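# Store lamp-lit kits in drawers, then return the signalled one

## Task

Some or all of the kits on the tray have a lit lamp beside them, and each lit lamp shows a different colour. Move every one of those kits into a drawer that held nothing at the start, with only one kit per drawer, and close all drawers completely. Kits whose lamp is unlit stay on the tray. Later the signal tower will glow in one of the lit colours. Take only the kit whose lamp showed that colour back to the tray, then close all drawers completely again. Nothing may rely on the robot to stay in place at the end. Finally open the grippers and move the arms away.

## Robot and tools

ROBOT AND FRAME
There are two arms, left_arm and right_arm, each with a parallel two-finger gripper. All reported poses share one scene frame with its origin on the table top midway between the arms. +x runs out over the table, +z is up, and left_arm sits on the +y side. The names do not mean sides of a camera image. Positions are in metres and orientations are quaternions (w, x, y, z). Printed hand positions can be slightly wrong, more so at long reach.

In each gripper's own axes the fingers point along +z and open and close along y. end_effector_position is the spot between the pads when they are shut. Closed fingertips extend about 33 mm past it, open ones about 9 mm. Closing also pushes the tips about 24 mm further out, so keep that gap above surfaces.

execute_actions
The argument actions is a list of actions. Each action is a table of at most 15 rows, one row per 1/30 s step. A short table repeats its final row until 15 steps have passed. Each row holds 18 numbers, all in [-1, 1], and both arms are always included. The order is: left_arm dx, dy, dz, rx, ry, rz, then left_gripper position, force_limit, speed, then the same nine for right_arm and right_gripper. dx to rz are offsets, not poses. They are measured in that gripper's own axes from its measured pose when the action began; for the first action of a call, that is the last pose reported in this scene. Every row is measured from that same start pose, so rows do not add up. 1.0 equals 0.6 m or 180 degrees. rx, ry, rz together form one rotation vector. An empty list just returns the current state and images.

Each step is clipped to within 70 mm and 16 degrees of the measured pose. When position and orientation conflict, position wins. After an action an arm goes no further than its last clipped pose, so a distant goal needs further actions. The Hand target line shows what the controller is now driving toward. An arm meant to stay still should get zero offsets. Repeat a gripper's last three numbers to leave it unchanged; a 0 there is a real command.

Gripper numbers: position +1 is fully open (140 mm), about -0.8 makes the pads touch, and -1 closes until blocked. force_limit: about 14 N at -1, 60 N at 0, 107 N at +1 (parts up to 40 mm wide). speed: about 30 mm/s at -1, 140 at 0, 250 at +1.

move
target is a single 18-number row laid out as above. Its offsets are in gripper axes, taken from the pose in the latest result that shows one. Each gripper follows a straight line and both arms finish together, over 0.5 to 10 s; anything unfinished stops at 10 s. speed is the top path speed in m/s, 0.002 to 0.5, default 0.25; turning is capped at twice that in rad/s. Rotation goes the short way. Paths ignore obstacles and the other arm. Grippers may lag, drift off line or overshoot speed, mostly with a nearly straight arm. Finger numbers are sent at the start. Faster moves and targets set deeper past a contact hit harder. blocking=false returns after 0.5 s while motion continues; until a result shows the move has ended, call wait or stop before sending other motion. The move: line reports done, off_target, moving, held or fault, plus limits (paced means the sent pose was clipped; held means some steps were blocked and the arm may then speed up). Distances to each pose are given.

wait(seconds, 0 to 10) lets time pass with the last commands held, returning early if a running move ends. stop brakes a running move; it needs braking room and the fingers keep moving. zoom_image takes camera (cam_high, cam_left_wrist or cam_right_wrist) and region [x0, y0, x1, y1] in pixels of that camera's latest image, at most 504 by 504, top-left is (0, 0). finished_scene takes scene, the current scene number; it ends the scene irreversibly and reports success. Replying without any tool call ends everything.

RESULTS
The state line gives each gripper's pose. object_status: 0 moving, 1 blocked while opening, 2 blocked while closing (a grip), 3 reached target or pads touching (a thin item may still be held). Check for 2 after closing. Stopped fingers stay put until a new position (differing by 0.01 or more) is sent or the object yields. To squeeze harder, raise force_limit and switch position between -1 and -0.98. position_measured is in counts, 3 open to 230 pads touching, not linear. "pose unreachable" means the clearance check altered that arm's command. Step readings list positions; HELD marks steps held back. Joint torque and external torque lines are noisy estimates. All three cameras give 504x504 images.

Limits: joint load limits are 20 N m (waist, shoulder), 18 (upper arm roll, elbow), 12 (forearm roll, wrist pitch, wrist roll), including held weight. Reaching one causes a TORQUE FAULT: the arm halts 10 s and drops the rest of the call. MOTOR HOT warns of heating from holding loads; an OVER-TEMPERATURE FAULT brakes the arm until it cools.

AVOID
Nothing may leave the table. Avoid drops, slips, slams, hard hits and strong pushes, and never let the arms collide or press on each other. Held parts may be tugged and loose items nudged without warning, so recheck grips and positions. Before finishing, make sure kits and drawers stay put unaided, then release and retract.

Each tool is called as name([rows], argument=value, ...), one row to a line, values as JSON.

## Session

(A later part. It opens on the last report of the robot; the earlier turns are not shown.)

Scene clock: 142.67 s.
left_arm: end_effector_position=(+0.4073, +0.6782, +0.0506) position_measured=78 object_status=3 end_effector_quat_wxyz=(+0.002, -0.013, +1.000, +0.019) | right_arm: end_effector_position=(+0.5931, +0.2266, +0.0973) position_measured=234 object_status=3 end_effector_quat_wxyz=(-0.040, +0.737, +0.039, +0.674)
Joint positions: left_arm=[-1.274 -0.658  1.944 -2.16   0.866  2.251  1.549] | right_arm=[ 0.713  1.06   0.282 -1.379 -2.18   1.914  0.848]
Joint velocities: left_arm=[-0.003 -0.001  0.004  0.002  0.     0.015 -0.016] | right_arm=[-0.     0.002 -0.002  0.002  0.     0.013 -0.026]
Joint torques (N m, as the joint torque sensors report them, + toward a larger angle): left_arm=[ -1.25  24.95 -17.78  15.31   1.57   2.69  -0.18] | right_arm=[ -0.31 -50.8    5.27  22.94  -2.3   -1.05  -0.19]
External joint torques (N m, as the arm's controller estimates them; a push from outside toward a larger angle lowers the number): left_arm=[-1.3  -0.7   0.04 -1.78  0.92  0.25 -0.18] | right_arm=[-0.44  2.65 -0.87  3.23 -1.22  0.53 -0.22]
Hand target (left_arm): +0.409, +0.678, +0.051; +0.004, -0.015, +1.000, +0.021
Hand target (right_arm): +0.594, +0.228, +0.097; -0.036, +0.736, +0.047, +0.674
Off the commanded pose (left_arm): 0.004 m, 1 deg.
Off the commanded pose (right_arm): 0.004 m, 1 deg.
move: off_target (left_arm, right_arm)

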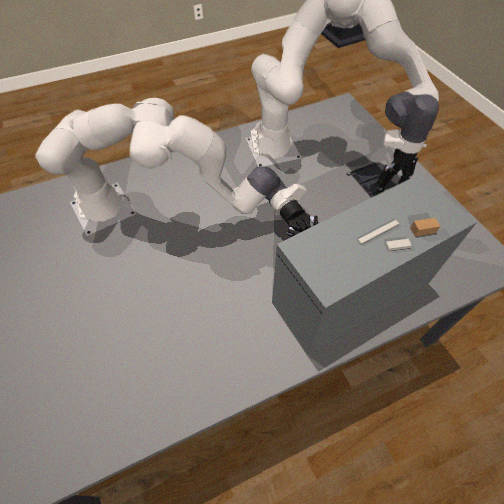

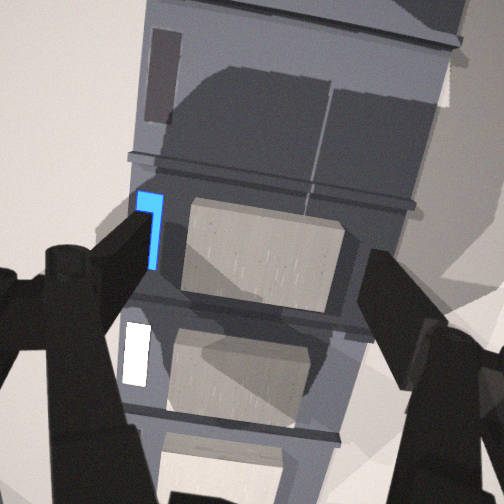

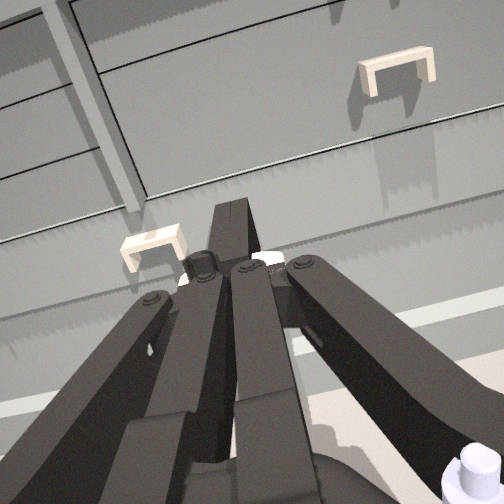

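move(target=[0,0,0,0,0,0,-1,0,-0.5,0.002,0,0.022,0,0,0,-1,0.3,0], speed=0.03)

move(target=[0,0,-0.1,0,0,0,-1,0,-0.5,-0.01,0,-0.09,0,0,0,-1,0.3,0])

move(target=[0,0,-0.2,0,0,0,-1,0,-0.5,-0.075,-0.068,0.03,0,-0.045,0,-0.1,0.3,0], speed=0.15)

Scene clock: 145.83 s.
left_arm: end_effector_position=(+0.4084, +0.6782, +0.0512) position_measured=133 object_status=2 end_effector_quat_wxyz=(+0.004, -0.015, +1.000, +0.019) | right_arm: end_effector_position=(+0.5990, +0.2290, +0.0965) position_measured=234 object_status=3 end_effector_quat_wxyz=(-0.041, +0.737, +0.036, +0.674)
Joint positions: left_arm=[-1.274 -0.657  1.944 -2.16   0.866  2.253  1.545] | right_arm=[ 0.712  1.08   0.282 -1.345 -2.18   1.922  0.84 ]
Joint velocities: left_arm=[-0.001 -0.001 -0.002  0.001 -0.001  0.     0.001] | right_arm=[ 0.001  0.002 -0.002  0.004 -0.001 -0.004 -0.   ]
Joint torques (N m, as the joint torque sensors report them, + toward a larger angle): left_arm=[  1.1   23.48 -19.2   15.97   0.6    1.97   0.23] | right_arm=[ -4.63 -50.86   4.72  27.73  -2.84   0.84  -0.23]
External joint torques (N m, as the arm's controller estimates them; a push from outside toward a larger angle lowers the number): left_arm=[ 1.24 -2.09 -1.33 -1.02 -0.05 -0.47  0.23] | right_arm=[-4.34  3.44 -1.18  7.57 -1.75  2.46 -0.26]
Hand target (left_arm): +0.407, +0.678, +0.051; +0.002, -0.013, +1.000, +0.019
Hand target (right_arm): +0.606, +0.228, +0.097; -0.040, +0.737, +0.039, +0.674
Off the commanded pose (left_arm): 0.001 m, 0 deg.
Off the commanded pose (right_arm): 0.007 m, 0 deg.
move: off_target (right_arm)

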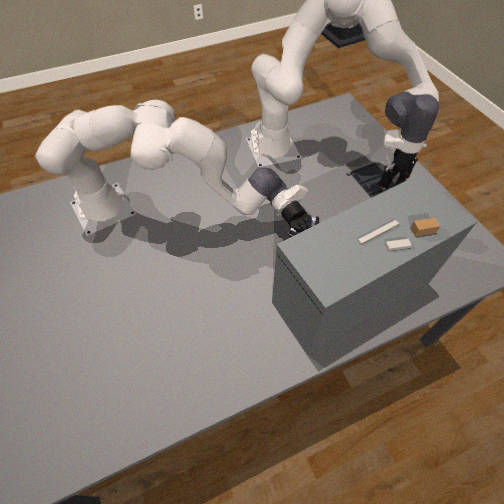

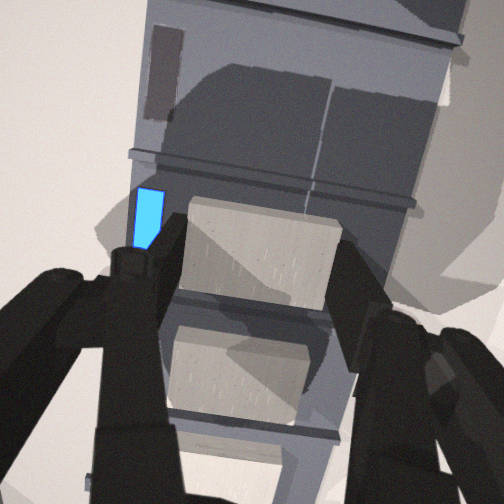

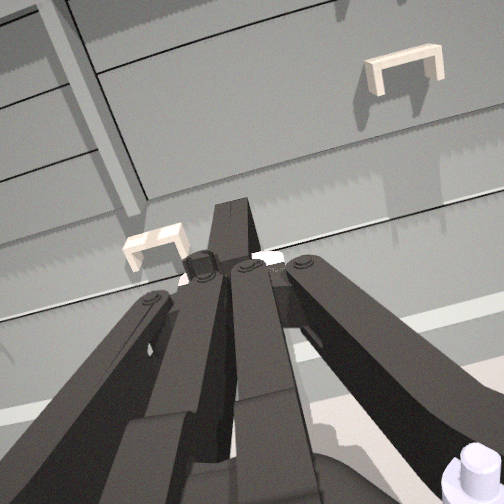

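Scene clock: 146.87 s.
left_arm: end_effector_position=(+0.4078, +0.6766, +0.1103) position_measured=133 object_status=2 end_effector_quat_wxyz=(+0.003, -0.017, +1.000, +0.021) | right_arm: end_effector_position=(+0.5448, +0.2244, +0.0954) position_measured=234 object_status=3 end_effector_quat_wxyz=(-0.038, +0.735, +0.043, +0.675)
Joint positions: left_arm=[-1.15  -0.597  1.772 -2.148  0.767  2.156  1.594] | right_arm=[ 0.752  1.001  0.302 -1.508 -2.153  1.829  0.885]
Joint velocities: left_arm=[ 0.003 -0.004 -0.005  0.001  0.001 -0.012  0.012] | right_arm=[ 0.001  0.    -0.001 -0.002 -0.    -0.008  0.014]
Joint torques (N m, as the joint torque sensors report them, + toward a larger angle): left_arm=[  1.06  17.89 -20.21  19.32  -0.15   1.97   0.3 ] | right_arm=[ -1.76 -51.16   8.69  18.05  -0.28  -2.14   0.42]
External joint torques (N m, as the arm's controller estimates them; a push from outside toward a larger angle lowers the number): left_arm=[ 1.07 -2.92 -2.97  0.57 -0.87 -0.47  0.3 ] | right_arm=[-2.    0.69  2.08 -0.79  0.88 -0.48  0.39]
Hand target (left_arm): +0.407, +0.677, +0.111; +0.003, -0.015, +1.000, +0.019
Hand target (right_arm): +0.545, +0.222, +0.096; -0.040, +0.736, +0.037, +0.675
Off the commanded pose (left_arm): 0.001 m, 0 deg.
Off the commanded pose (right_arm): 0.001 m, 1 deg.
move: done

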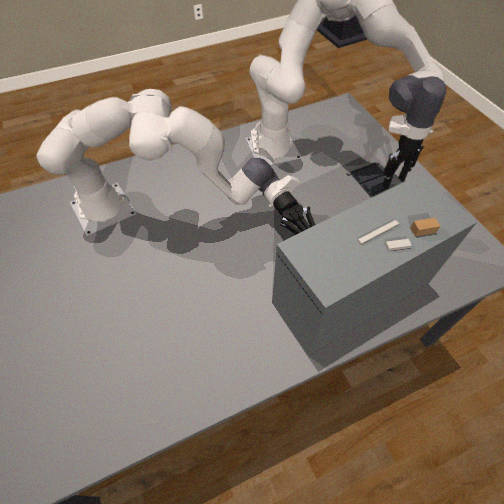

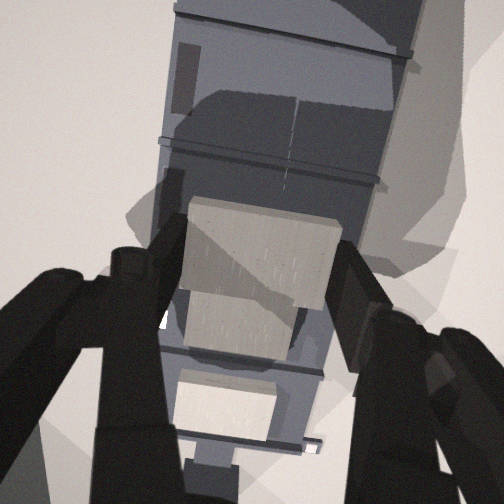

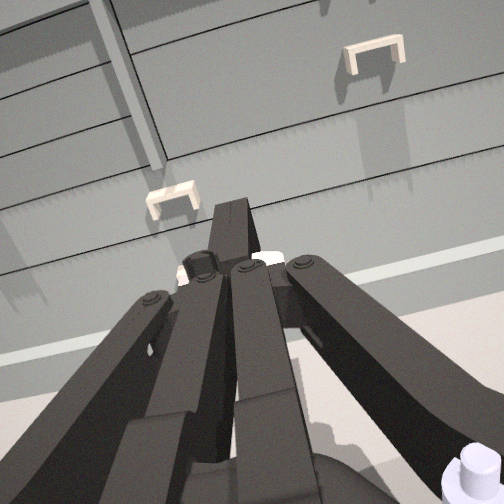

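Scene clock: 148.30 s.
left_arm: end_effector_position=(+0.4062, +0.6729, +0.2285) position_measured=133 object_status=2 end_effector_quat_wxyz=(+0.002, -0.020, +1.000, +0.022) | right_arm: end_effector_position=(+0.5554, +0.2663, +0.0506) position_measured=141 object_status=3 end_effector_quat_wxyz=(-0.039, +0.780, +0.040, +0.623)
Joint positions: left_arm=[-0.951 -0.555  1.463 -2.031  0.634  1.913  1.661] | right_arm=[ 0.745  1.167  0.349 -1.231 -2.079  1.965  0.738]
Joint velocities: left_arm=[-0.002 -0.007 -0.001 -0.     0.001 -0.015  0.005] | right_arm=[ 0.     0.003 -0.     0.001  0.003  0.004 -0.033]
Joint torques (N m, as the joint torque sensors report them, + toward a larger angle): left_arm=[  2.57  10.78 -19.44  21.36   0.17   2.02   0.34] | right_arm=[  0.2  -51.7    9.81  22.63  -0.02  -0.81  -0.16]
External joint torques (N m, as the arm's controller estimates them; a push from outside toward a larger angle lowers the number): left_arm=[ 2.63 -2.56 -2.73  0.64 -0.67 -0.42  0.33] | right_arm=[ 0.17  3.16  1.98  2.73  0.94  0.22 -0.19]
Hand target (left_arm): +0.405, +0.673, +0.230; +0.002, -0.019, +1.000, +0.021
Hand target (right_arm): +0.553, +0.268, +0.049; -0.035, +0.782, +0.046, +0.621
Off the commanded pose (left_arm): 0.002 m, 0 deg.
Off the commanded pose (right_arm): 0.002 m, 1 deg.
move: done

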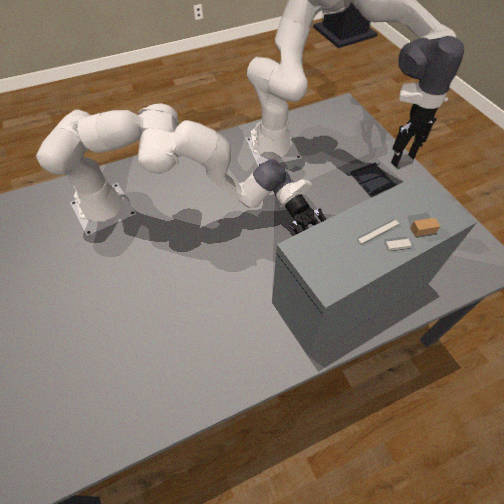

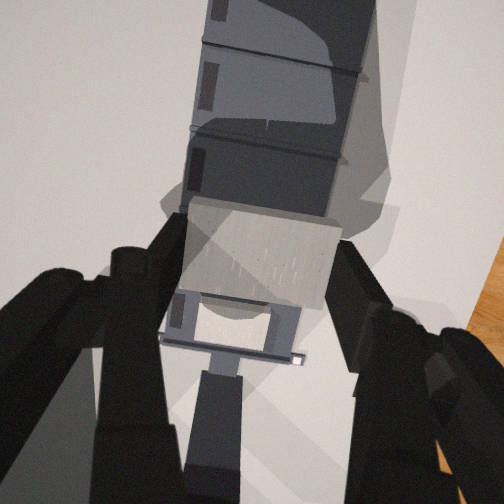

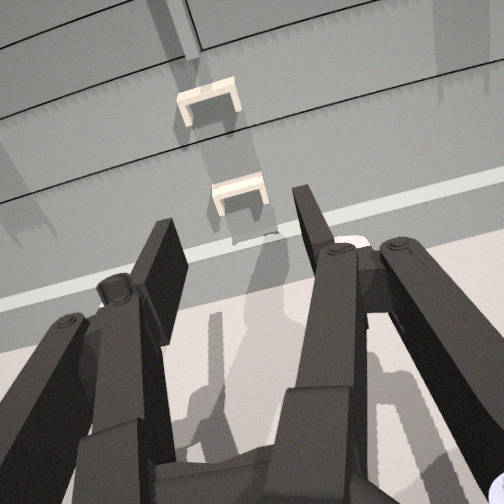

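move(target=[0,0,0,0,0,0,-1,0,-0.5,0.002,0.004,0.058,0,0,0,-0.1,0.3,0], speed=0.06)

move(target=[0,0,0,0,0,0,-1,0,-0.5,0,0,0,0,0,0,-1,0.3,-0.5])

move(target=[0,0,0,0,0,0,-1,0,-0.5,-0.05,0,-0.22,0,0,0,-1,0.3,-0.5], speed=0.08)

Scene clock: 151.37 s.
left_arm: end_effector_position=(+0.4055, +0.6727, +0.2284) position_measured=133 object_status=2 end_effector_quat_wxyz=(+0.001, -0.019, +1.000, +0.022) | right_arm: end_effector_position=(+0.5887, +0.2678, +0.0440) position_measured=141 object_status=3 end_effector_quat_wxyz=(-0.042, +0.781, +0.033, +0.622)
Joint positions: left_arm=[-0.951 -0.555  1.463 -2.03   0.634  1.91   1.662] | right_arm=[ 0.727  1.246  0.34  -1.095 -2.087  2.024  0.704]
Joint velocities: left_arm=[ 0.     0.001  0.001  0.001 -0.003  0.    -0.   ] | right_arm=[ 0.     0.    -0.001  0.009  0.001  0.014 -0.02 ]
Joint torques (N m, as the joint torque sensors report them, + toward a larger angle): left_arm=[  0.4   12.51 -17.92  20.51   0.73   2.74   0.06] | right_arm=[ -0.13 -53.04   6.63  22.82  -1.81  -0.8   -0.17]
External joint torques (N m, as the arm's controller estimates them; a push from outside toward a larger angle lowers the number): left_arm=[ 0.46 -0.9  -1.14 -0.26 -0.12  0.31  0.06] | right_arm=[ 0.05  3.24 -0.64  2.19 -0.94  0.17 -0.2 ]
Hand target (left_arm): +0.406, +0.673, +0.228; +0.002, -0.020, +1.000, +0.022
Hand target (right_arm): +0.589, +0.269, +0.044; -0.039, +0.780, +0.040, +0.623
Off the commanded pose (left_arm): 0.001 m, 0 deg.
Off the commanded pose (right_arm): 0.001 m, 1 deg.
move: done

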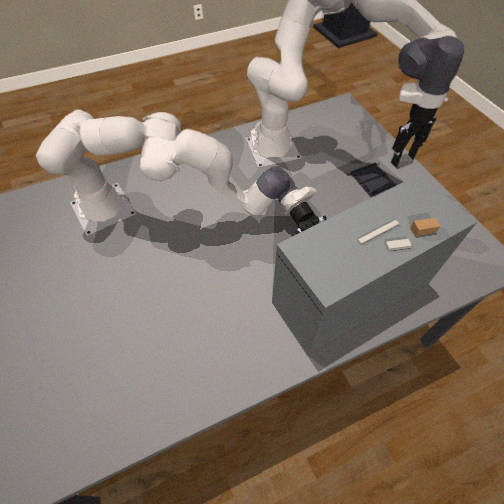

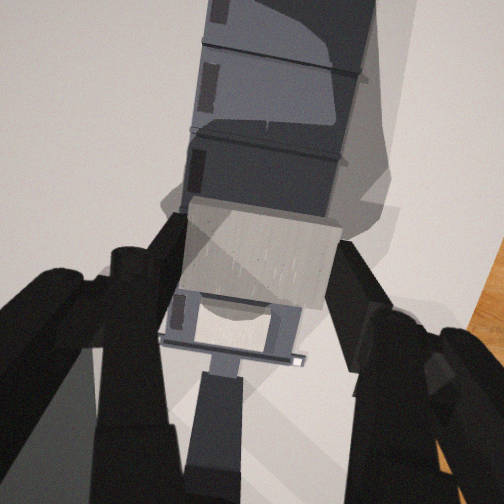

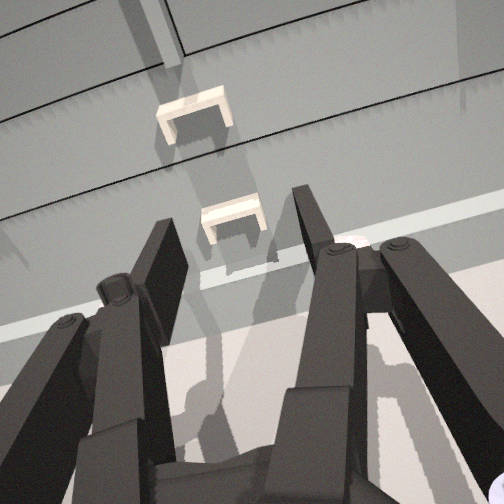

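Scene clock: 151.97 s.
left_arm: end_effector_position=(+0.4055, +0.6727, +0.2284) position_measured=133 object_status=2 end_effector_quat_wxyz=(+0.001, -0.019, +1.000, +0.022) | right_arm: end_effector_position=(+0.5883, +0.2683, +0.0441) position_measured=194 object_status=2 end_effector_quat_wxyz=(-0.043, +0.781, +0.034, +0.622)
Joint positions: left_arm=[-0.951 -0.555  1.463 -2.03   0.634  1.91   1.662] | right_arm=[ 0.728  1.246  0.34  -1.095 -2.087  2.024  0.703]
Joint velocities: left_arm=[ 0.001  0.001  0.    -0.001  0.001 -0.001 -0.   ] | right_arm=[-0.    -0.001 -0.     0.     0.001  0.001  0.002]
Joint torques (N m, as the joint torque sensors report them, + toward a larger angle): left_arm=[  0.04  13.09 -18.47  19.97   0.71   2.36   0.11] | right_arm=[ -0.68 -54.29   8.22  21.23  -0.93  -1.14   0.14]
External joint torques (N m, as the arm's controller estimates them; a push from outside toward a larger angle lowers the number): left_arm=[ 0.   -0.26 -1.85 -0.7  -0.14 -0.05  0.11] | right_arm=[-0.44  2.04  0.98  0.56 -0.05 -0.17  0.12]
Hand target (left_arm): +0.406, +0.673, +0.228; +0.001, -0.019, +1.000, +0.022
Hand target (right_arm): +0.589, +0.268, +0.044; -0.042, +0.781, +0.033, +0.622
Off the commanded pose (left_arm): 0.000 m, 0 deg.
Off the commanded pose (right_arm): 0.001 m, 0 deg.
move: done

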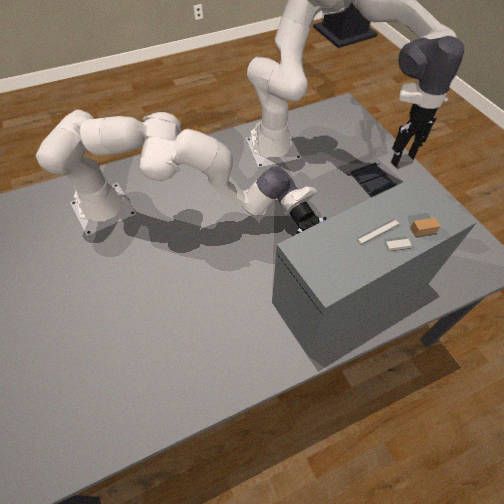

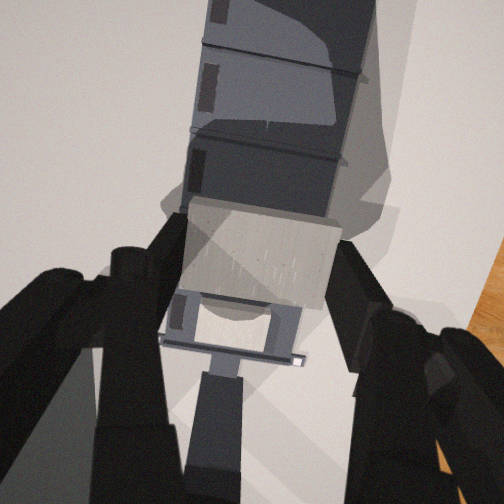

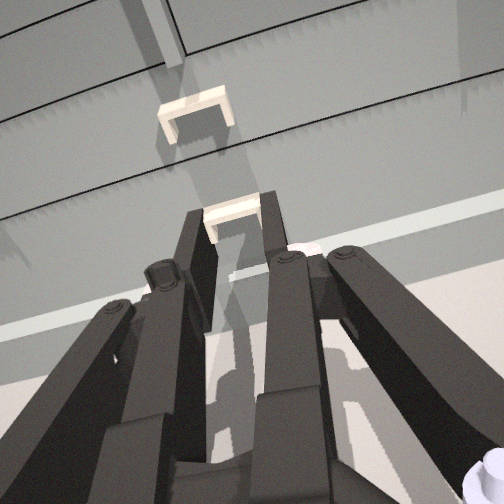

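Scene clock: 154.03 s.
left_arm: end_effector_position=(+0.4055, +0.6727, +0.2284) position_measured=133 object_status=2 end_effector_quat_wxyz=(+0.001, -0.019, +1.000, +0.022) | right_arm: end_effector_position=(+0.4588, +0.2522, +0.0467) position_measured=194 object_status=2 end_effector_quat_wxyz=(-0.039, +0.778, +0.039, +0.625)
Joint positions: left_arm=[-0.951 -0.555  1.463 -2.03   0.634  1.91   1.662] | right_arm=[ 0.813  1.044  0.391 -1.5   -2.034  1.797  0.86 ]
Joint velocities: left_arm=[-0.001 -0.    -0.001 -0.001  0.001  0.     0.001] | right_arm=[ 0.001 -0.     0.008 -0.004 -0.    -0.01   0.012]
Joint torques (N m, as the joint torque sensors report them, + toward a larger angle): left_arm=[  0.41  12.38 -17.7   20.02   0.76   2.33   0.04] | right_arm=[  0.94 -49.94  11.32  15.72  -0.05  -1.88   0.57]
External joint torques (N m, as the arm's controller estimates them; a push from outside toward a larger angle lowers the number): left_arm=[ 0.48 -0.98 -0.94 -0.7  -0.08 -0.1   0.04] | right_arm=[ 0.94  1.4   2.51 -2.27  1.09 -0.61  0.53]
Hand target (left_arm): +0.406, +0.673, +0.228; +0.001, -0.019, +1.000, +0.022
Hand target (right_arm): +0.455, +0.252, +0.045; -0.042, +0.780, +0.035, +0.624
Off the commanded pose (left_arm): 0.000 m, 0 deg.
Off the commanded pose (right_arm): 0.006 m, 1 deg.
move: off_target (right_arm)

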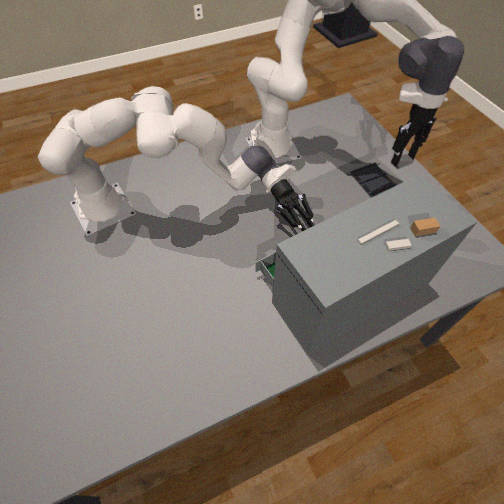

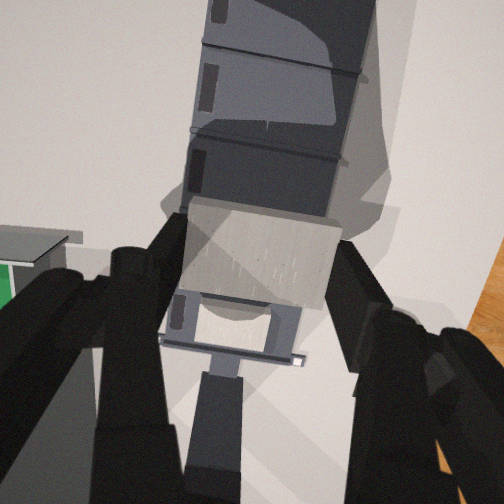

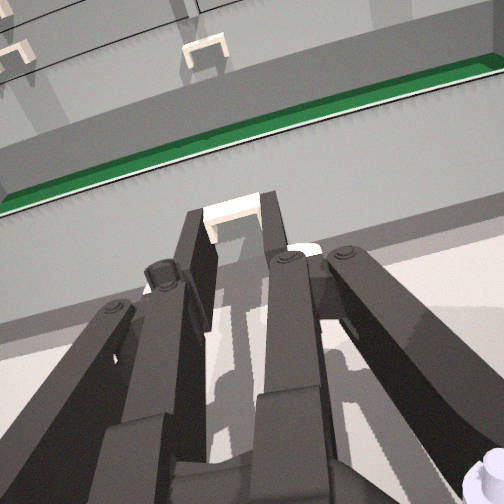

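move(target=[-0.15,-0.48,-0.03,0,0,-0.025,-1,0,-0.5,-0.004,0,-0.018,0,0,0,-1,0.3,-0.5])

Scene clock: 157.27 s.
left_arm: end_effector_position=(+0.5070, +0.3836, +0.2410) position_measured=133 object_status=2 end_effector_quat_wxyz=(+0.009, -0.048, +0.999, +0.022) | right_arm: end_effector_position=(+0.4514, +0.2512, +0.0469) position_measured=194 object_status=2 end_effector_quat_wxyz=(-0.039, +0.778, +0.041, +0.626)
Joint positions: left_arm=[-1.545 -0.188  1.621 -1.993  0.258  2.003  1.311] | right_arm=[ 0.818  1.036  0.395 -1.518 -2.032  1.785  0.865]
Joint velocities: left_arm=[-0.043  0.001  0.039  0.012 -0.006 -0.018 -0.024] | right_arm=[-0.001  0.     0.001 -0.001 -0.001  0.    -0.003]
Joint torques (N m, as the joint torque sensors report them, + toward a larger angle): left_arm=[-0.94  6.54 -5.08 24.8  -0.48  2.   -0.03] | right_arm=[  0.88 -50.63  11.9   15.83   0.    -2.26   0.33]
External joint torques (N m, as the arm's controller estimates them; a push from outside toward a larger angle lowers the number): left_arm=[-0.97 -1.59  0.89  1.07 -1.27 -0.43 -0.03] | right_arm=[ 0.9   0.29  3.03 -1.92  1.13 -0.99  0.3 ]
Hand target (left_arm): +0.507, +0.382, +0.242; +0.007, -0.054, +0.998, +0.019
Hand target (right_arm): +0.448, +0.251, +0.047; -0.039, +0.778, +0.039, +0.625
Off the commanded pose (left_arm): 0.008 m, 1 deg.
Off the commanded pose (right_arm): 0.004 m, 0 deg.
move: off_target (left_arm, right_arm)

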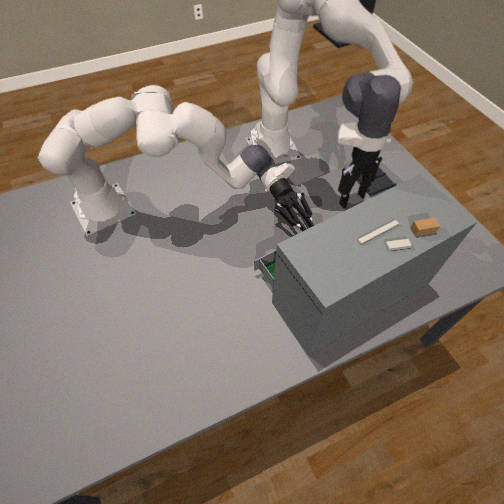

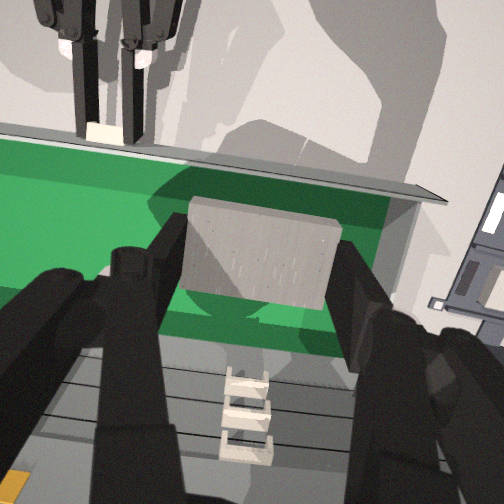

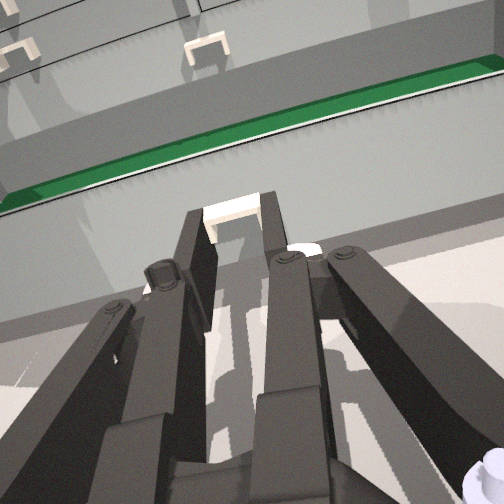

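move(target=[-0.048,-0.028,0.215,0,0,0,-1,0,-0.5,0,0,0,0,0,0,-1,0.3,-0.5], speed=0.12)

move(target=[0,0,0.02,0,0,0,-1,0,-0.5,0,0,0,0,0,0,-1,0.3,-0.5], speed=0.02)

Scene clock: 160.77 s.
left_arm: end_effector_position=(+0.5386, +0.3733, +0.1131) position_measured=133 object_status=2 end_effector_quat_wxyz=(+0.008, -0.043, +0.999, +0.018) | right_arm: end_effector_position=(+0.4513, +0.2512, +0.0469) position_measured=194 object_status=2 end_effector_quat_wxyz=(-0.039, +0.778, +0.041, +0.626)
Joint positions: left_arm=[-2.038 -0.467  2.09  -2.013  0.551  2.196  1.114] | right_arm=[ 0.818  1.036  0.395 -1.518 -2.032  1.785  0.865]
Joint velocities: left_arm=[-0.008  0.003  0.011  0.001 -0.001  0.011 -0.027] | right_arm=[ 0.    -0.    -0.001 -0.001  0.     0.    -0.   ]
Joint torques (N m, as the joint torque sensors report them, + toward a larger angle): left_arm=[ -1.47  27.18 -12.85  21.28   1.28   2.97  -0.07] | right_arm=[ -0.33 -49.37   9.98  18.39  -1.29  -1.35   0.14]
External joint torques (N m, as the arm's controller estimates them; a push from outside toward a larger angle lowers the number): left_arm=[-1.61 -0.97 -0.55  0.41  0.61  0.55 -0.07] | right_arm=[-0.39  1.59  1.06  0.65 -0.16 -0.08  0.12]
Hand target (left_arm): +0.542, +0.374, +0.115; +0.013, -0.048, +0.999, +0.020
Hand target (right_arm): +0.451, +0.251, +0.047; -0.039, +0.778, +0.041, +0.626
Off the commanded pose (left_arm): 0.002 m, 1 deg.
Off the commanded pose (right_arm): 0.000 m, 0 deg.
move: done

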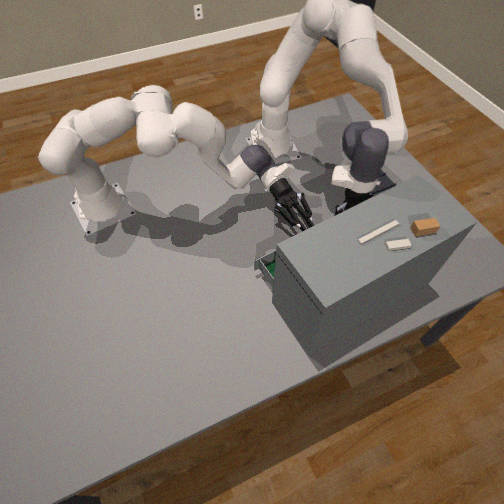

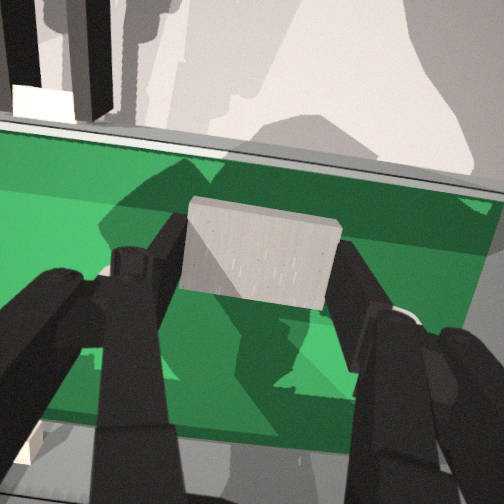

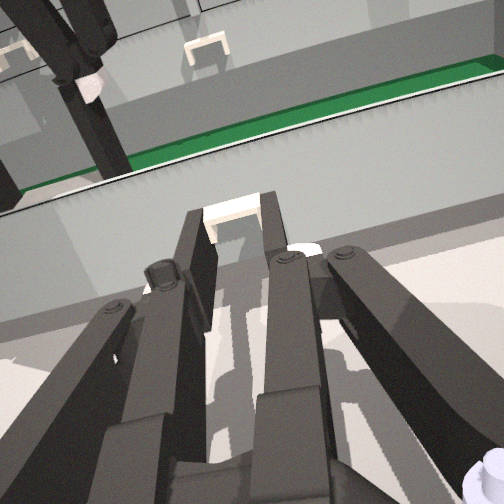

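Scene clock: 161.60 s.
left_arm: end_effector_position=(+0.5382, +0.3744, +0.1022) position_measured=133 object_status=2 end_effector_quat_wxyz=(+0.007, -0.043, +0.999, +0.018) | right_arm: end_effector_position=(+0.4513, +0.2512, +0.0469) position_measured=194 object_status=2 end_effector_quat_wxyz=(-0.039, +0.778, +0.041, +0.626)
Joint positions: left_arm=[-2.055 -0.482  2.115 -2.017  0.565  2.212  1.108] | right_arm=[ 0.818  1.036  0.395 -1.518 -2.032  1.785  0.865]
Joint velocities: left_arm=[-0.008 -0.     0.007 -0.     0.     0.013 -0.005] | right_arm=[ 0.001  0.    -0.001  0.    -0.    -0.     0.   ]
Joint torques (N m, as the joint torque sensors report them, + toward a larger angle): left_arm=[ -1.08  26.69 -12.47  18.53   1.7    2.9   -0.02] | right_arm=[ -0.35 -49.69   9.75  18.21  -1.27  -1.39   0.11]
External joint torques (N m, as the arm's controller estimates them; a push from outside toward a larger angle lowers the number): left_arm=[-1.08 -2.43  0.18 -2.13  1.04  0.45 -0.02] | right_arm=[-0.38  1.31  0.84  0.42 -0.13 -0.1   0.08]
Hand target (left_arm): +0.539, +0.374, +0.101; +0.009, -0.043, +0.999, +0.018
Hand target (right_arm): +0.451, +0.251, +0.047; -0.039, +0.778, +0.041, +0.626
Off the commanded pose (left_arm): 0.001 m, 0 deg.
Off the commanded pose (right_arm): 0.000 m, 0 deg.
move: done

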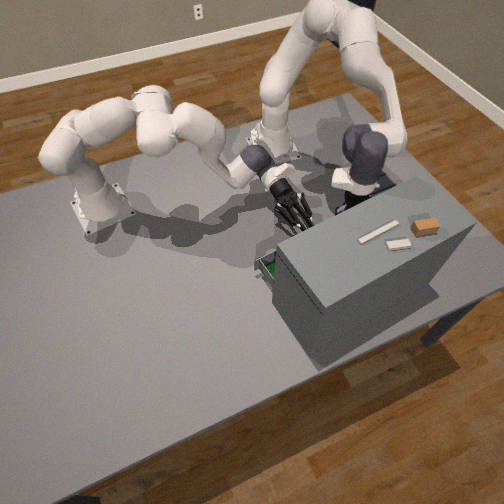

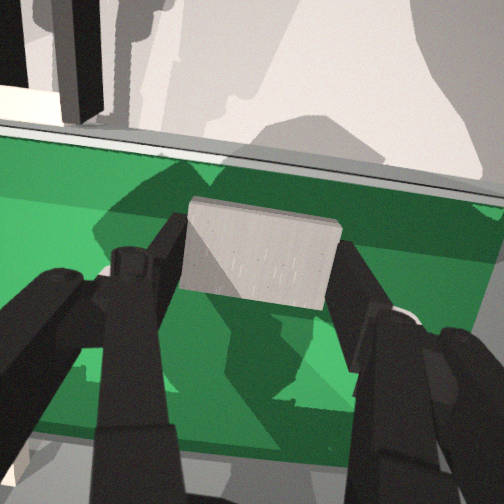

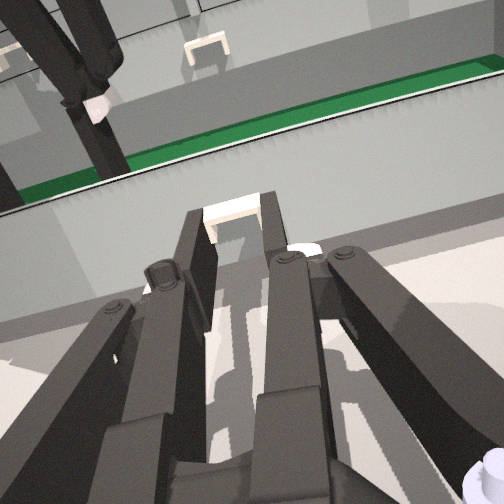

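move(target=[0,0,0,0,0,0,0.3,0,-0.5,0,0,0,0,0,0,-1,0.3,-0.5])

move(target=[0.07,0,-0.2,0,0,0,0.3,0,0,0,0,0,0,0,0,-1,0.3,-0.5], speed=0.15)

move(target=[0.0,0.515,0.03,0,0,0.025,0.4,0,0,0.047,0,0.232,0,0,0,-1,0.3,-0.5], speed=0.12)

Scene clock: 164.60 s.
left_arm: end_effector_position=(+0.5387, +0.3742, +0.1022) position_measured=91 object_status=3 end_effector_quat_wxyz=(+0.008, -0.044, +0.999, +0.017) | right_arm: end_effector_position=(+0.4513, +0.2512, +0.0468) position_measured=194 object_status=2 end_effector_quat_wxyz=(-0.039, +0.778, +0.041, +0.626)
Joint positions: left_arm=[-2.056 -0.482  2.115 -2.017  0.565  2.214  1.107] | right_arm=[ 0.818  1.036  0.395 -1.518 -2.032  1.785  0.865]
Joint velocities: left_arm=[ 0.    -0.001 -0.001 -0.    -0.    -0.    -0.   ] | right_arm=[-0.001 -0.001  0.    -0.    -0.     0.    -0.   ]
Joint torques (N m, as the joint torque sensors report them, + toward a larger angle): left_arm=[  0.99  27.47 -13.64  19.78   0.4    2.19   0.18] | right_arm=[ -0.78 -49.51   9.86  18.44  -1.28  -1.36   0.12]
External joint torques (N m, as the arm's controller estimates them; a push from outside toward a larger angle lowers the number): left_arm=[ 1.01 -1.62 -1.03 -0.81 -0.26 -0.24  0.18] | right_arm=[-0.72  1.56  0.98  0.62 -0.15 -0.07  0.09]
Hand target (left_arm): +0.538, +0.374, +0.102; +0.007, -0.043, +0.999, +0.018
Hand target (right_arm): +0.451, +0.251, +0.047; -0.039, +0.778, +0.041, +0.626
Off the commanded pose (left_arm): 0.001 m, 0 deg.
Off the commanded pose (right_arm): 0.000 m, 0 deg.
move: done

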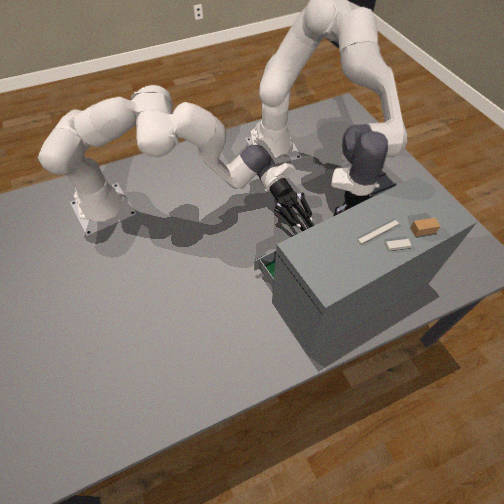

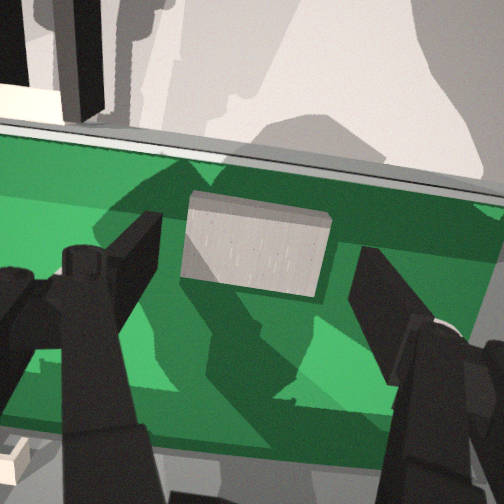

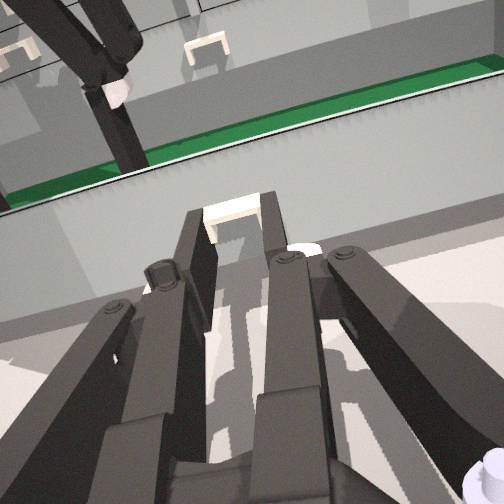

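Scene clock: 166.33 s.
left_arm: end_effector_position=(+0.4932, +0.3671, +0.2190) position_measured=91 object_status=3 end_effector_quat_wxyz=(+0.001, -0.047, +0.999, +0.022) | right_arm: end_effector_position=(+0.4513, +0.2512, +0.0468) position_measured=194 object_status=2 end_effector_quat_wxyz=(-0.039, +0.778, +0.041, +0.626)
Joint positions: left_arm=[-1.524 -0.098  1.607 -2.063  0.16   2.059  1.35 ] | right_arm=[ 0.818  1.036  0.395 -1.518 -2.032  1.785  0.865]
Joint velocities: left_arm=[ 0.064 -0.001 -0.069 -0.009 -0.001  0.007  0.025] | right_arm=[-0.     0.001 -0.     0.     0.     0.    -0.001]
Joint torques (N m, as the joint torque sensors report them, + toward a larger angle): left_arm=[ 3.16  3.14 -5.68 22.21  0.12  2.7   0.19] | right_arm=[ -0.58 -49.46   9.7   18.24  -1.26  -1.37   0.12]
External joint torques (N m, as the arm's controller estimates them; a push from outside toward a larger angle lowers the number): left_arm=[ 3.21 -1.63 -2.59 -1.56 -0.64  0.29  0.19] | right_arm=[-0.51  1.4   0.88  0.52 -0.14 -0.08  0.1 ]
Hand target (left_arm): +0.493, +0.366, +0.218; +0.002, -0.042, +0.999, +0.020
Hand target (right_arm): +0.451, +0.251, +0.047; -0.039, +0.778, +0.041, +0.626
Off the commanded pose (left_arm): 0.003 m, 1 deg.
Off the commanded pose (right_arm): 0.000 m, 0 deg.
move: done

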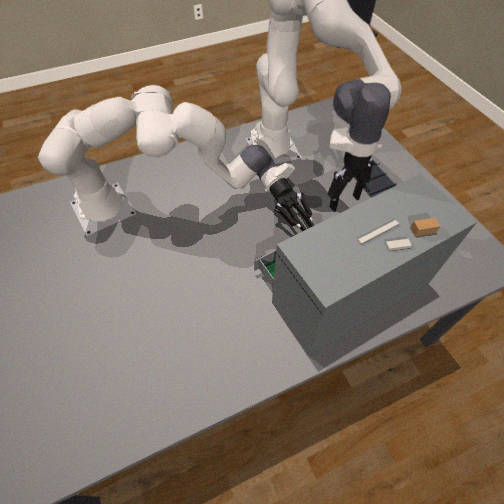

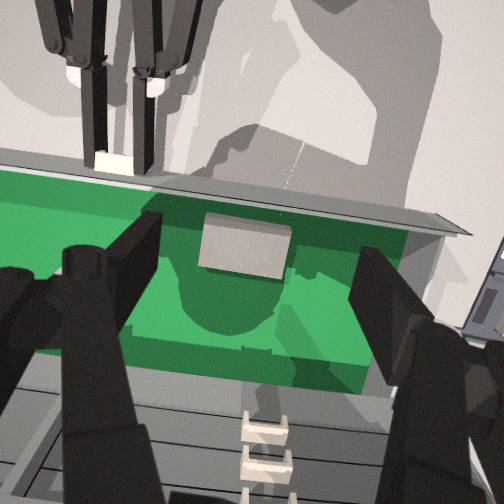

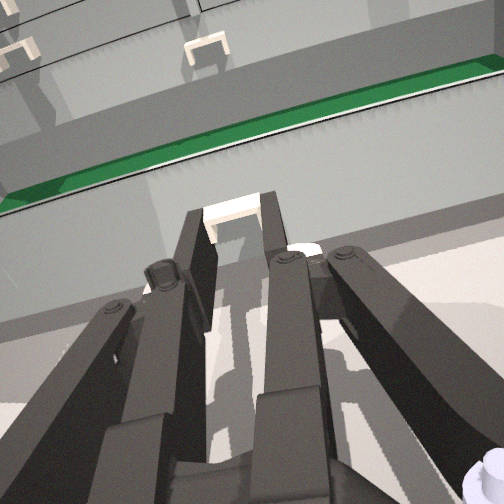

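Scene clock: 169.47 s.
left_arm: end_effector_position=(+0.4616, +0.6793, +0.2101) position_measured=78 object_status=3 end_effector_quat_wxyz=(-0.001, -0.019, +1.000, +0.022) | right_arm: end_effector_position=(+0.5893, +0.2686, +0.0438) position_measured=194 object_status=2 end_effector_quat_wxyz=(-0.040, +0.779, +0.035, +0.625)
Joint positions: left_arm=[-1.346 -0.451  1.853 -1.873  0.518  1.972  1.724] | right_arm=[ 0.727  1.256  0.345 -1.083 -2.096  2.017  0.696]
Joint velocities: left_arm=[-0.002 -0.001 -0.001 -0.     0.004 -0.006  0.023] | right_arm=[-0.    -0.    -0.     0.001 -0.001 -0.    -0.008]
Joint torques (N m, as the joint torque sensors report them, + toward a larger angle): left_arm=[ -1.04  20.84 -14.8   22.98   1.81   1.99   0.3 ] | right_arm=[ -2.34 -52.79   7.33  24.68  -2.02   0.62  -0.08]
External joint torques (N m, as the arm's controller estimates them; a push from outside toward a larger angle lowers the number): left_arm=[-0.96 -2.43 -1.36  1.08  1.   -0.43  0.3 ] | right_arm=[-2.21  3.54 -0.02  4.06 -1.12  1.6  -0.1 ]
Hand target (left_arm): +0.462, +0.679, +0.210; -0.002, -0.012, +1.000, +0.023
Hand target (right_arm): +0.591, +0.270, +0.043; -0.040, +0.779, +0.040, +0.624
Off the commanded pose (left_arm): 0.006 m, 1 deg.
Off the commanded pose (right_arm): 0.003 m, 1 deg.
move: off_target (left_arm)

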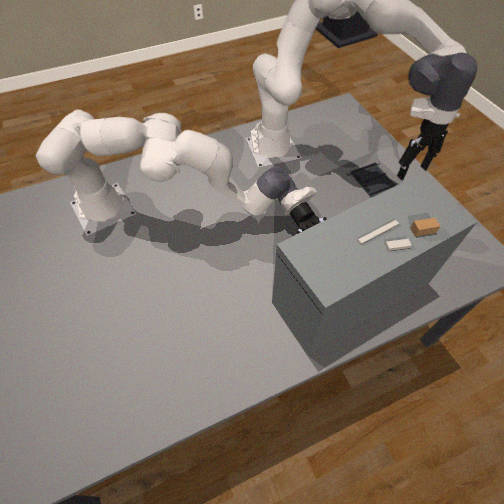

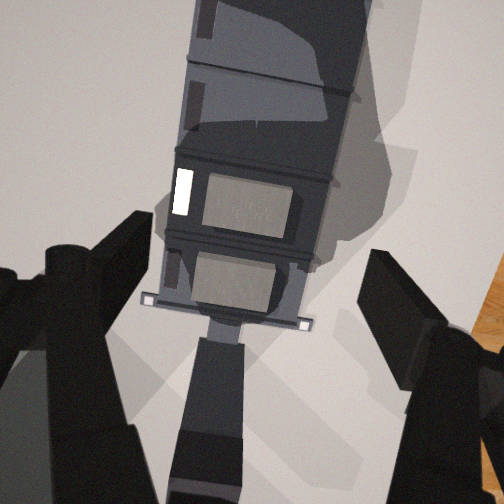

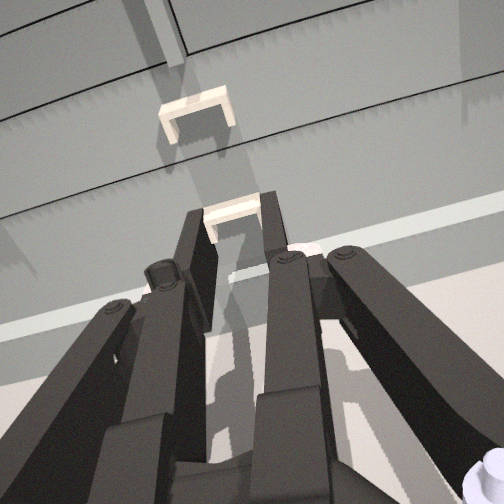

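move(target=[-0.024,-0.022,0.266,0,0,0,0.4,0,0,0,0,0,0,0,0,-0.1,0.3,0], speed=0.15)

move(target=[0,0,0,0,0,0,0.4,0,0,0,0,-0.12,0,0,0,-0.1,0.3,0])

Scene clock: 172.37 s.
left_arm: end_effector_position=(+0.4768, +0.6704, +0.0500) position_measured=78 object_status=3 end_effector_quat_wxyz=(-0.001, -0.014, +1.000, +0.018) | right_arm: end_effector_position=(+0.5893, +0.2685, +0.0438) position_measured=141 object_status=3 end_effector_quat_wxyz=(-0.039, +0.779, +0.036, +0.625)
Joint positions: left_arm=[-1.608 -0.66   2.165 -1.955  0.746  2.232  1.574] | right_arm=[ 0.727  1.256  0.345 -1.083 -2.096  2.016  0.694]
Joint velocities: left_arm=[-0.003  0.005  0.009  0.001  0.001  0.016 -0.024] | right_arm=[ 0.001 -0.    -0.001 -0.    -0.001 -0.001  0.001]
Joint torques (N m, as the joint torque sensors report them, + toward a larger angle): left_arm=[ -1.11  33.76 -16.26  18.56   1.36   2.69  -0.08] | right_arm=[ -0.52 -54.63   8.69  20.92  -1.04  -0.98   0.22]
External joint torques (N m, as the arm's controller estimates them; a push from outside toward a larger angle lowers the number): left_arm=[-1.16 -0.19  0.    0.01  0.7   0.28 -0.09] | right_arm=[-0.63  1.62  1.21  0.4  -0.15 -0.03  0.19]
Hand target (left_arm): +0.479, +0.672, +0.051; +0.002, -0.018, +1.000, +0.021
Hand target (right_arm): +0.589, +0.269, +0.044; -0.040, +0.779, +0.035, +0.625
Off the commanded pose (left_arm): 0.003 m, 1 deg.
Off the commanded pose (right_arm): 0.000 m, 0 deg.
move: done

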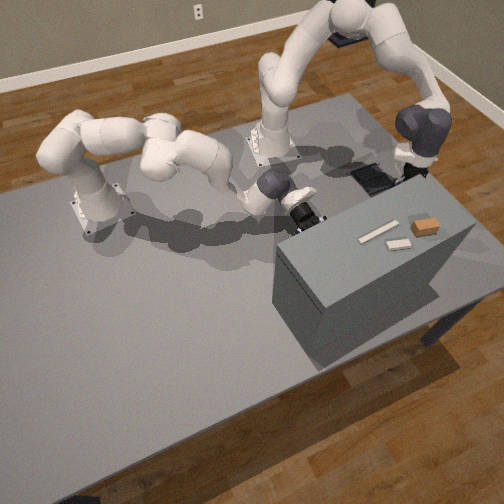

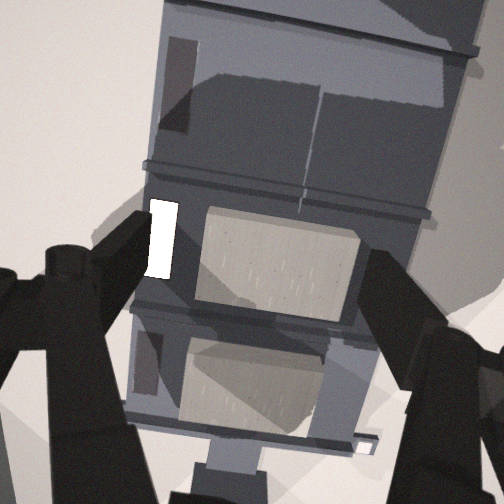

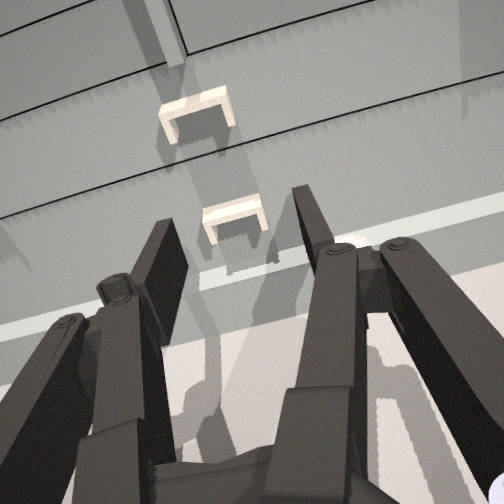

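Scene clock: 173.47 s.
left_arm: end_effector_position=(+0.4768, +0.6705, +0.0500) position_measured=78 object_status=3 end_effector_quat_wxyz=(-0.001, -0.014, +1.000, +0.018) | right_arm: end_effector_position=(+0.5195, +0.2610, +0.0594) position_measured=141 object_status=3 end_effector_quat_wxyz=(-0.036, +0.777, +0.043, +0.626)
Joint positions: left_arm=[-1.608 -0.66   2.165 -1.955  0.746  2.232  1.574] | right_arm=[ 0.764  1.091  0.367 -1.363 -2.066  1.894  0.776]
Joint velocities: left_arm=[-0.001  0.001 -0.001 -0.001 -0.    -0.    -0.   ] | right_arm=[-0.    -0.001  0.     0.    -0.001 -0.007  0.022]
Joint torques (N m, as the joint torque sensors report them, + toward a larger angle): left_arm=[  0.2   31.47 -17.17  17.11   0.47   2.32   0.08] | right_arm=[ -1.76 -52.73  10.74  18.95  -0.33  -1.59   0.43]
External joint torques (N m, as the arm's controller estimates them; a push from outside toward a larger angle lowers the number): left_arm=[ 0.53 -2.5  -0.65 -1.32 -0.19 -0.1   0.08] | right_arm=[-1.9   0.8   2.32 -0.39  0.74 -0.45  0.4 ]
Hand target (left_arm): +0.477, +0.670, +0.050; -0.001, -0.014, +1.000, +0.018
Hand target (right_arm): +0.520, +0.259, +0.060; -0.039, +0.778, +0.036, +0.626
Off the commanded pose (left_arm): 0.000 m, 0 deg.
Off the commanded pose (right_arm): 0.000 m, 1 deg.
move: done

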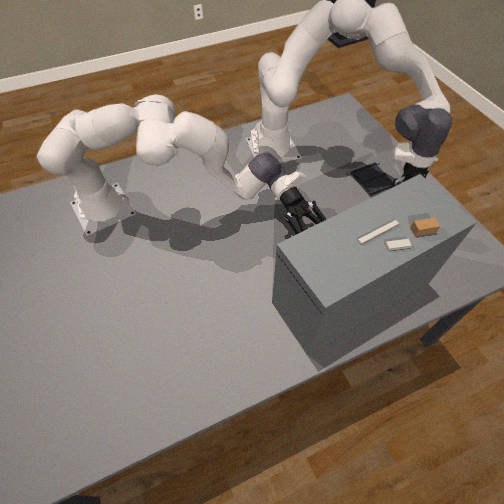

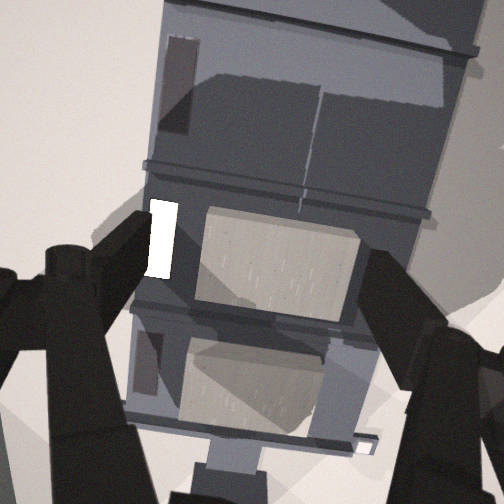

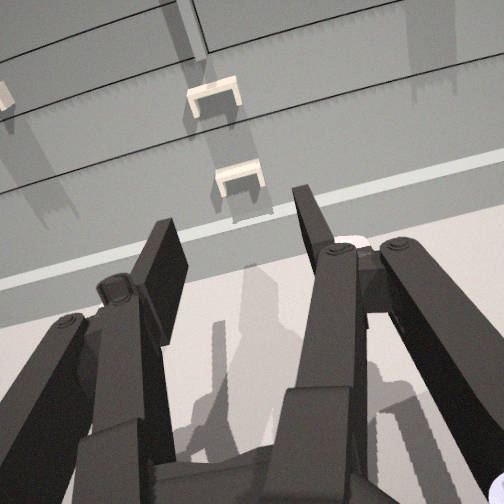

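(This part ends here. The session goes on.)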